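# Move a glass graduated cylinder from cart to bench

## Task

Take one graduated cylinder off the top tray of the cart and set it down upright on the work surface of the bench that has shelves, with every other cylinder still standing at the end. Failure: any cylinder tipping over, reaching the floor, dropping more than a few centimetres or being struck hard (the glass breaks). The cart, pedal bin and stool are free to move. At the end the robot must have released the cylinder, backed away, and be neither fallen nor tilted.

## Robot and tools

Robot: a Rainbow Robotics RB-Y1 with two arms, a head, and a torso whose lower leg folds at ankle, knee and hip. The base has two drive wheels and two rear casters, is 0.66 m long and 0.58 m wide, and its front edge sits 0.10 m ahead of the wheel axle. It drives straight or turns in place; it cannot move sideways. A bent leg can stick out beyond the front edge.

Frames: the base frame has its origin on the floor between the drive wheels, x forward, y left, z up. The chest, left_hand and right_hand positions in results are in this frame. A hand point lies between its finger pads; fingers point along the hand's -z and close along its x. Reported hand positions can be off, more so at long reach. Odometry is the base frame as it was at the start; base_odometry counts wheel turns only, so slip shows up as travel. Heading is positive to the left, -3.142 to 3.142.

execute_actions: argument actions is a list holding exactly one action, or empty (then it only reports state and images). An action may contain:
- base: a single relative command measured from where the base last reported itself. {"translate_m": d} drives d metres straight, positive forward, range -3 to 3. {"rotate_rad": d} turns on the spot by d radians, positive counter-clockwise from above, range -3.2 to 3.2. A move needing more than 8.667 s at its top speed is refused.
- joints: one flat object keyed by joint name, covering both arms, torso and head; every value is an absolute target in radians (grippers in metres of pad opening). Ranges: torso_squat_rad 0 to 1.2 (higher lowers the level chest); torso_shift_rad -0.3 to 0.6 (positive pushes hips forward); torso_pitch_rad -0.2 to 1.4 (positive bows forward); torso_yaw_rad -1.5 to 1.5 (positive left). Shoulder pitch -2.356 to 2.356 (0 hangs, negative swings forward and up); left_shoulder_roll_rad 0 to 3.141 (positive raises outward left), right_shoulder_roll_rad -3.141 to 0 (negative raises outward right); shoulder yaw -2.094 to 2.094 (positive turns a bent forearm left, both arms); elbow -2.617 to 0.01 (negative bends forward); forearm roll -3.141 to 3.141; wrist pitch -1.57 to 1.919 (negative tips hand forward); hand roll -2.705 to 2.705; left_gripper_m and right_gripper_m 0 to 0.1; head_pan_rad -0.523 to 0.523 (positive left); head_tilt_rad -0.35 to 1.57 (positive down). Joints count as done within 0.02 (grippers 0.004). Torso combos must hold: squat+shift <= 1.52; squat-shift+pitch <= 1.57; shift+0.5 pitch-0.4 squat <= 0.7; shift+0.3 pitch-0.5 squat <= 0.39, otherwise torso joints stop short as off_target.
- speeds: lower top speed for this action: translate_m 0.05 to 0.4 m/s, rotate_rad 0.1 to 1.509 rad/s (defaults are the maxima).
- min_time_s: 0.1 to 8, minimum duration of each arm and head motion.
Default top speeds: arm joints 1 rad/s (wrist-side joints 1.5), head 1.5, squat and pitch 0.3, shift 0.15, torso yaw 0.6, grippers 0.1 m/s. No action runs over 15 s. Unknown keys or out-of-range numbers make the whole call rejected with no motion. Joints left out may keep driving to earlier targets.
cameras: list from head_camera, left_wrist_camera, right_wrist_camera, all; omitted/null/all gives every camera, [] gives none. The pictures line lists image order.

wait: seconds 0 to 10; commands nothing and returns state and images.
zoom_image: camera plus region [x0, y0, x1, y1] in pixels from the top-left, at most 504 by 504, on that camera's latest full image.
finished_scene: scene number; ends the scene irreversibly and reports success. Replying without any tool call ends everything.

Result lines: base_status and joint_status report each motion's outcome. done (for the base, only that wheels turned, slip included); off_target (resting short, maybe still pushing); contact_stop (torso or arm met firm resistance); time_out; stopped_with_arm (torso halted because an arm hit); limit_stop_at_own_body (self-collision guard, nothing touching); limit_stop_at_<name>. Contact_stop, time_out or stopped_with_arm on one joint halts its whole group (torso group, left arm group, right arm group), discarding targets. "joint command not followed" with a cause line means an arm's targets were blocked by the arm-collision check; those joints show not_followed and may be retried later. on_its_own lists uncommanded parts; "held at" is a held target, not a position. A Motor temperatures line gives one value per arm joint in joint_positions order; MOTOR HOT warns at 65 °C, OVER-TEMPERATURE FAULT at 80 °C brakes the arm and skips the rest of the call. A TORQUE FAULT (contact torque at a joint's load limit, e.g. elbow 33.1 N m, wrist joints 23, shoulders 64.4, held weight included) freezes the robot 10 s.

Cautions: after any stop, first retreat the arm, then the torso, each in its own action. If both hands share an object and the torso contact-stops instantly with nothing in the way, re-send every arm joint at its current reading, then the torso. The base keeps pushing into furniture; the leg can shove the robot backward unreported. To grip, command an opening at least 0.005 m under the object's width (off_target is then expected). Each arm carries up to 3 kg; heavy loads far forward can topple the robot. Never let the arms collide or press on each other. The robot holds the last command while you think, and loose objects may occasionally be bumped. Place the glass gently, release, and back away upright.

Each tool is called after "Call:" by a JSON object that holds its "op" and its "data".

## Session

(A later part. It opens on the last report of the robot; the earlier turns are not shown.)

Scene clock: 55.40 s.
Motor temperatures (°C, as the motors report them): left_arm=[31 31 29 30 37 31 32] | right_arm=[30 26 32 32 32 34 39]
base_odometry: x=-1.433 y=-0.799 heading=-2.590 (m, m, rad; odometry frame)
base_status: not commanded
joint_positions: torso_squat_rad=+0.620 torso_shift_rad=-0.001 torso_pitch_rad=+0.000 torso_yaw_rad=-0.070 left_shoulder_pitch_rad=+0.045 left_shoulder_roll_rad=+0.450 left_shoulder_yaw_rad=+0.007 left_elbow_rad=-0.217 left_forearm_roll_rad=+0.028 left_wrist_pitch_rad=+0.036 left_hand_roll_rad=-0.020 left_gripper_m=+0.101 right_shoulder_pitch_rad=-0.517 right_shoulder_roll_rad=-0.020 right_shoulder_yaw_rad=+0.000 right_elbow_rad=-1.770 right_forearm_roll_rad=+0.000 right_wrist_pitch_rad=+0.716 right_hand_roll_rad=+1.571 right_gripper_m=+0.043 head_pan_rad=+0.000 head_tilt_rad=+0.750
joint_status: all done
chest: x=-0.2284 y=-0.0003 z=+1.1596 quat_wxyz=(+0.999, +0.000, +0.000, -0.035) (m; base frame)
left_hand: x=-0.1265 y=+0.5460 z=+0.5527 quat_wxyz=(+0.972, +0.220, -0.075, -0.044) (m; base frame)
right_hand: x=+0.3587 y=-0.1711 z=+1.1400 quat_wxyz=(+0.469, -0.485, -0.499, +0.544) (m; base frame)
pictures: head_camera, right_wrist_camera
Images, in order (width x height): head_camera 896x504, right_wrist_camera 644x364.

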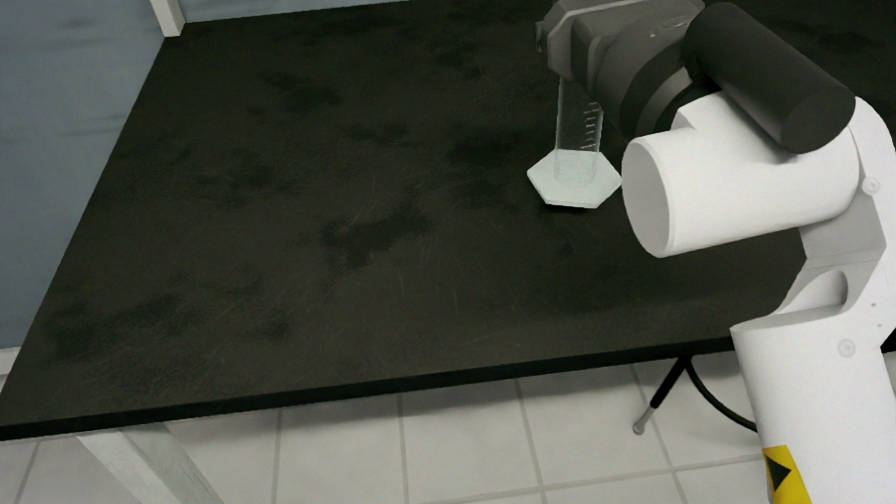

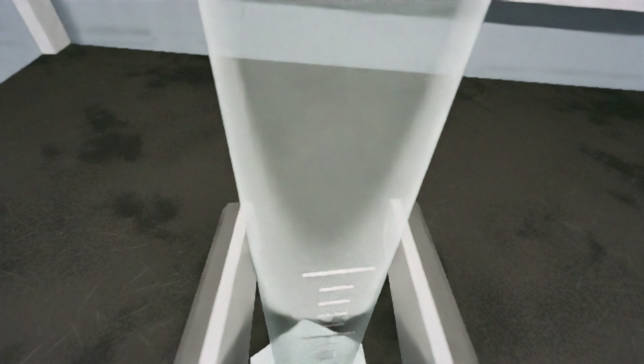

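Call:
{"op": "execute_actions", "data": {"actions": [{"joints": {"torso_squat_rad": 0.66}}], "cameras": ["head_camera"]}}

Call:
{"op": "execute_actions", "data": {"actions": [{"joints": {"torso_squat_rad": 0.68}}], "cameras": ["head_camera"]}}

Scene clock: 56.87 s.
Motor temperatures (°C, as the motors report them): left_arm=[31 31 29 30 37 31 32] | right_arm=[30 26 32 32 32 34 39]
base_odometry: x=-1.433 y=-0.799 heading=-2.590 (m, m, rad; odometry frame)
base_status: not commanded
joint_positions: torso_squat_rad=+0.660 torso_shift_rad=-0.001 torso_pitch_rad=+0.000 torso_yaw_rad=-0.070 left_shoulder_pitch_rad=+0.045 left_shoulder_roll_rad=+0.450 left_shoulder_yaw_rad=+0.007 left_elbow_rad=-0.217 left_forearm_roll_rad=+0.028 left_wrist_pitch_rad=+0.036 left_hand_roll_rad=-0.020 left_gripper_m=+0.101 right_shoulder_pitch_rad=-0.517 right_shoulder_roll_rad=-0.020 right_shoulder_yaw_rad=+0.000 right_elbow_rad=-1.770 right_forearm_roll_rad=+0.000 right_wrist_pitch_rad=+0.716 right_hand_roll_rad=+1.571 right_gripper_m=+0.043 head_pan_rad=+0.000 head_tilt_rad=+0.750
joint_status: all done
chest: x=-0.2284 y=-0.0003 z=+1.1429 quat_wxyz=(+0.999, +0.000, +0.000, -0.035) (m; base frame)
left_hand: x=-0.1265 y=+0.5460 z=+0.5360 quat_wxyz=(+0.972, +0.220, -0.075, -0.044) (m; base frame)
right_hand: x=+0.3587 y=-0.1711 z=+1.1233 quat_wxyz=(+0.469, -0.485, -0.499, +0.544) (m; base frame)
pictures: head_camera
Images, in order (width x height): head_camera 896x504.

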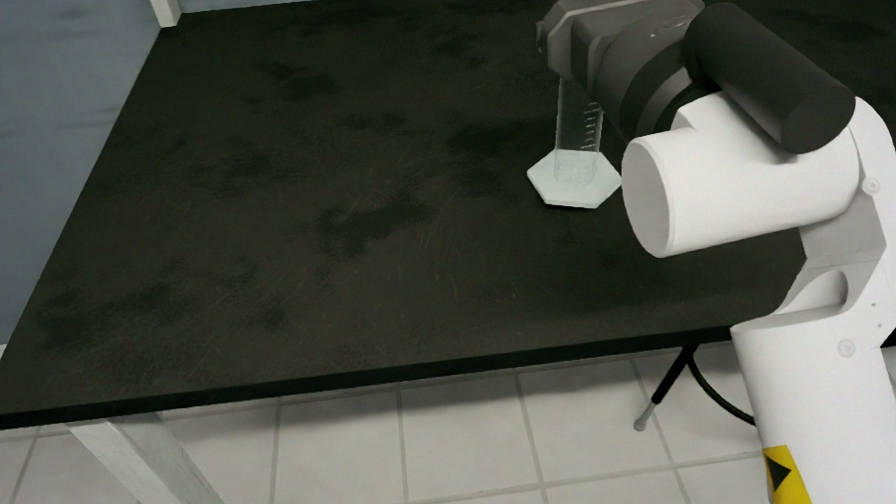

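Scene clock: 57.53 s.
Motor temperatures (°C, as the motors report them): left_arm=[31 31 29 30 37 31 32] | right_arm=[30 26 32 32 32 34 39]
base_odometry: x=-1.433 y=-0.799 heading=-2.590 (m, m, rad; odometry frame)
base_status: not commanded
joint_positions: torso_squat_rad=+0.680 torso_shift_rad=-0.001 torso_pitch_rad=+0.000 torso_yaw_rad=-0.070 left_shoulder_pitch_rad=+0.045 left_shoulder_roll_rad=+0.450 left_shoulder_yaw_rad=+0.007 left_elbow_rad=-0.217 left_forearm_roll_rad=+0.028 left_wrist_pitch_rad=+0.036 left_hand_roll_rad=-0.020 left_gripper_m=+0.101 right_shoulder_pitch_rad=-0.517 right_shoulder_roll_rad=-0.020 right_shoulder_yaw_rad=+0.000 right_elbow_rad=-1.770 right_forearm_roll_rad=+0.000 right_wrist_pitch_rad=+0.716 right_hand_roll_rad=+1.571 right_gripper_m=+0.043 head_pan_rad=+0.000 head_tilt_rad=+0.750
joint_status: all done
chest: x=-0.2284 y=-0.0003 z=+1.1342 quat_wxyz=(+0.999, +0.000, +0.000, -0.035) (m; base frame)
left_hand: x=-0.1265 y=+0.5460 z=+0.5273 quat_wxyz=(+0.972, +0.220, -0.075, -0.044) (m; base frame)
right_hand: x=+0.3587 y=-0.1711 z=+1.1146 quat_wxyz=(+0.469, -0.485, -0.499, +0.544) (m; base frame)
pictures: head_camera
Images, in order (width x height): head_camera 896x504.

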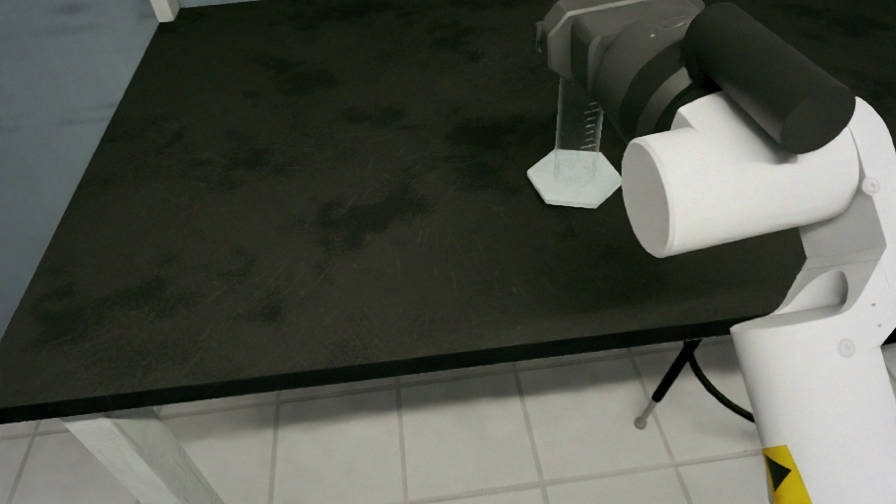

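Call:
{"op": "execute_actions", "data": {"actions": [{"joints": {"torso_squat_rad": 0.70}}], "cameras": ["head_camera"]}}

Scene clock: 58.40 s.
Motor temperatures (°C, as the motors report them): left_arm=[31 31 29 30 37 31 32] | right_arm=[30 26 32 32 32 34 39]
base_odometry: x=-1.433 y=-0.799 heading=-2.590 (m, m, rad; odometry frame)
base_status: not commanded
joint_positions: torso_squat_rad=+0.700 torso_shift_rad=-0.001 torso_pitch_rad=-0.001 torso_yaw_rad=-0.070 left_shoulder_pitch_rad=+0.045 left_shoulder_roll_rad=+0.450 left_shoulder_yaw_rad=+0.007 left_elbow_rad=-0.217 left_forearm_roll_rad=+0.028 left_wrist_pitch_rad=+0.036 left_hand_roll_rad=-0.020 left_gripper_m=+0.101 right_shoulder_pitch_rad=-0.518 right_shoulder_roll_rad=-0.020 right_shoulder_yaw_rad=+0.000 right_elbow_rad=-1.771 right_forearm_roll_rad=+0.000 right_wrist_pitch_rad=+0.715 right_hand_roll_rad=+1.571 right_gripper_m=+0.043 head_pan_rad=+0.000 head_tilt_rad=+0.750
joint_status: all done
chest: x=-0.2286 y=-0.0003 z=+1.1253 quat_wxyz=(+0.999, +0.000, +0.000, -0.035) (m; base frame)
left_hand: x=-0.1264 y=+0.5460 z=+0.5184 quat_wxyz=(+0.972, +0.220, -0.076, -0.044) (m; base frame)
right_hand: x=+0.3585 y=-0.1708 z=+1.1074 quat_wxyz=(+0.468, -0.485, -0.500, +0.544) (m; base frame)
pictures: head_camera
Images, in order (width x height): head_camera 896x504.

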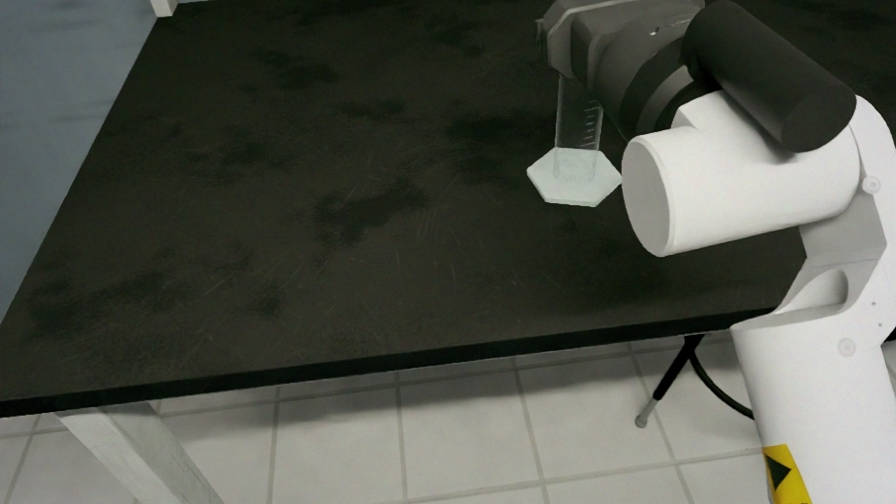

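Call:
{"op": "execute_actions", "data": {"actions": [{"joints": {"right_gripper_m": 0.1}}], "cameras": ["head_camera", "right_wrist_camera"]}}

Scene clock: 59.67 s.
Motor temperatures (°C, as the motors report them): left_arm=[31 31 29 30 37 31 32] | right_arm=[30 26 32 32 32 34 39]
base_odometry: x=-1.433 y=-0.799 heading=-2.590 (m, m, rad; odometry frame)
base_status: not commanded
joint_positions: torso_squat_rad=+0.700 torso_shift_rad=-0.001 torso_pitch_rad=-0.001 torso_yaw_rad=-0.070 left_shoulder_pitch_rad=+0.045 left_shoulder_roll_rad=+0.450 left_shoulder_yaw_rad=+0.007 left_elbow_rad=-0.217 left_forearm_roll_rad=+0.028 left_wrist_pitch_rad=+0.036 left_hand_roll_rad=-0.020 left_gripper_m=+0.101 right_shoulder_pitch_rad=-0.518 right_shoulder_roll_rad=-0.020 right_shoulder_yaw_rad=+0.000 right_elbow_rad=-1.770 right_forearm_roll_rad=+0.000 right_wrist_pitch_rad=+0.716 right_hand_roll_rad=+1.571 right_gripper_m=+0.100 head_pan_rad=+0.000 head_tilt_rad=+0.750
joint_status: all done
chest: x=-0.2285 y=-0.0003 z=+1.1253 quat_wxyz=(+0.999, +0.000, +0.000, -0.035) (m; base frame)
left_hand: x=-0.1264 y=+0.5460 z=+0.5184 quat_wxyz=(+0.972, +0.220, -0.076, -0.044) (m; base frame)
right_hand: x=+0.3586 y=-0.1710 z=+1.1064 quat_wxyz=(+0.469, -0.485, -0.499, +0.544) (m; base frame)
pictures: head_camera, right_wrist_camera
Images, in order (width x height): head_camera 896x504, right_wrist_camera 644x364.

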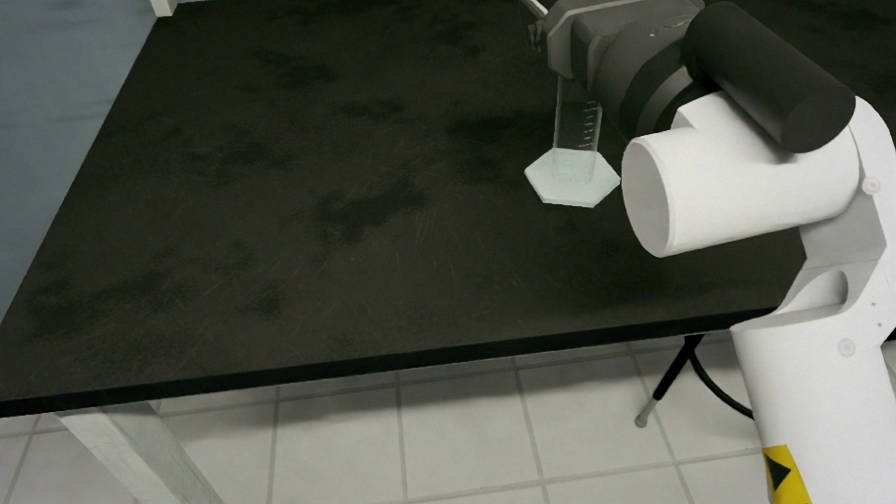

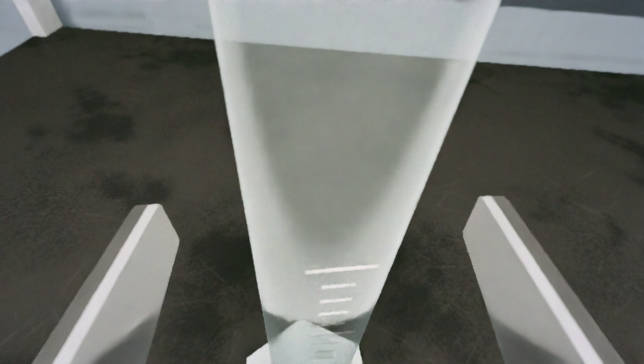

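Cylinder is standing free between the open fingers. Backing straight away.

Call:
{"op": "execute_actions", "data": {"actions": [{"base": {"translate_m": -0.5}, "speeds": {"translate_m": 0.25}, "joints": {"head_tilt_rad": 0.5}}], "cameras": ["head_camera", "right_wrist_camera"]}}

Scene clock: 62.83 s.
Motor temperatures (°C, as the motors report them): left_arm=[31 31 29 30 37 31 32] | right_arm=[30 26 32 32 32 34 39]
base_odometry: x=-1.008 y=-0.537 heading=-2.589 (m, m, rad; odometry frame)
base_status: done
joint_positions: torso_squat_rad=+0.700 torso_shift_rad=-0.001 torso_pitch_rad=+0.000 torso_yaw_rad=-0.070 left_shoulder_pitch_rad=+0.045 left_shoulder_roll_rad=+0.450 left_shoulder_yaw_rad=+0.007 left_elbow_rad=-0.217 left_forearm_roll_rad=+0.028 left_wrist_pitch_rad=+0.036 left_hand_roll_rad=-0.020 left_gripper_m=+0.101 right_shoulder_pitch_rad=-0.517 right_shoulder_roll_rad=-0.020 right_shoulder_yaw_rad=+0.000 right_elbow_rad=-1.770 right_forearm_roll_rad=+0.000 right_wrist_pitch_rad=+0.716 right_hand_roll_rad=+1.571 right_gripper_m=+0.100 head_pan_rad=+0.000 head_tilt_rad=+0.500
joint_status: all done
chest: x=-0.2285 y=-0.0003 z=+1.1253 quat_wxyz=(+0.999, +0.000, +0.000, -0.035) (m; base frame)
left_hand: x=-0.1265 y=+0.5460 z=+0.5184 quat_wxyz=(+0.972, +0.220, -0.075, -0.044) (m; base frame)
right_hand: x=+0.3587 y=-0.1710 z=+1.1061 quat_wxyz=(+0.469, -0.485, -0.499, +0.544) (m; base frame)
pictures: head_camera, right_wrist_camera
Images, in order (width x height): head_camera 896x504, right_wrist_camera 644x364.

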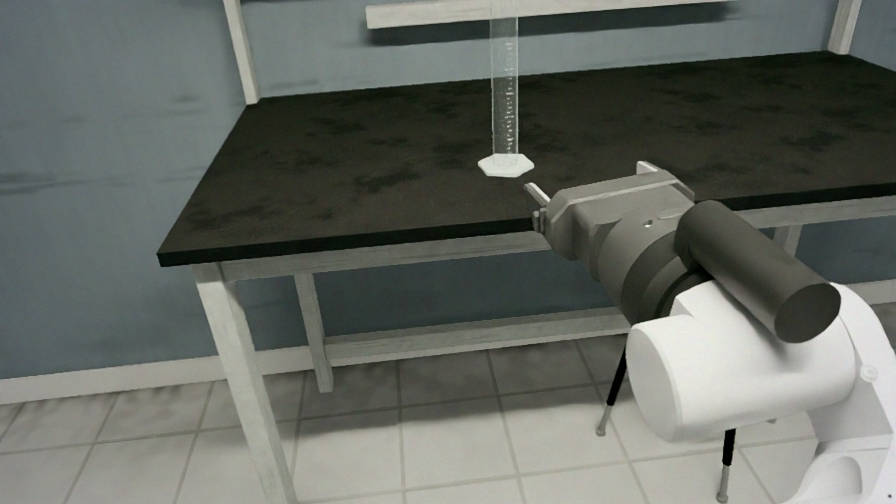

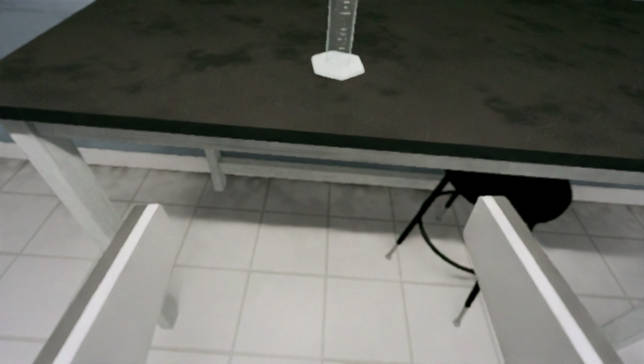

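The cylinder stands upright on the bench and the robot is clear.

Call:
{"op": "finished_scene", "data": {"scene": 2}}

The scene is finished: the task was done.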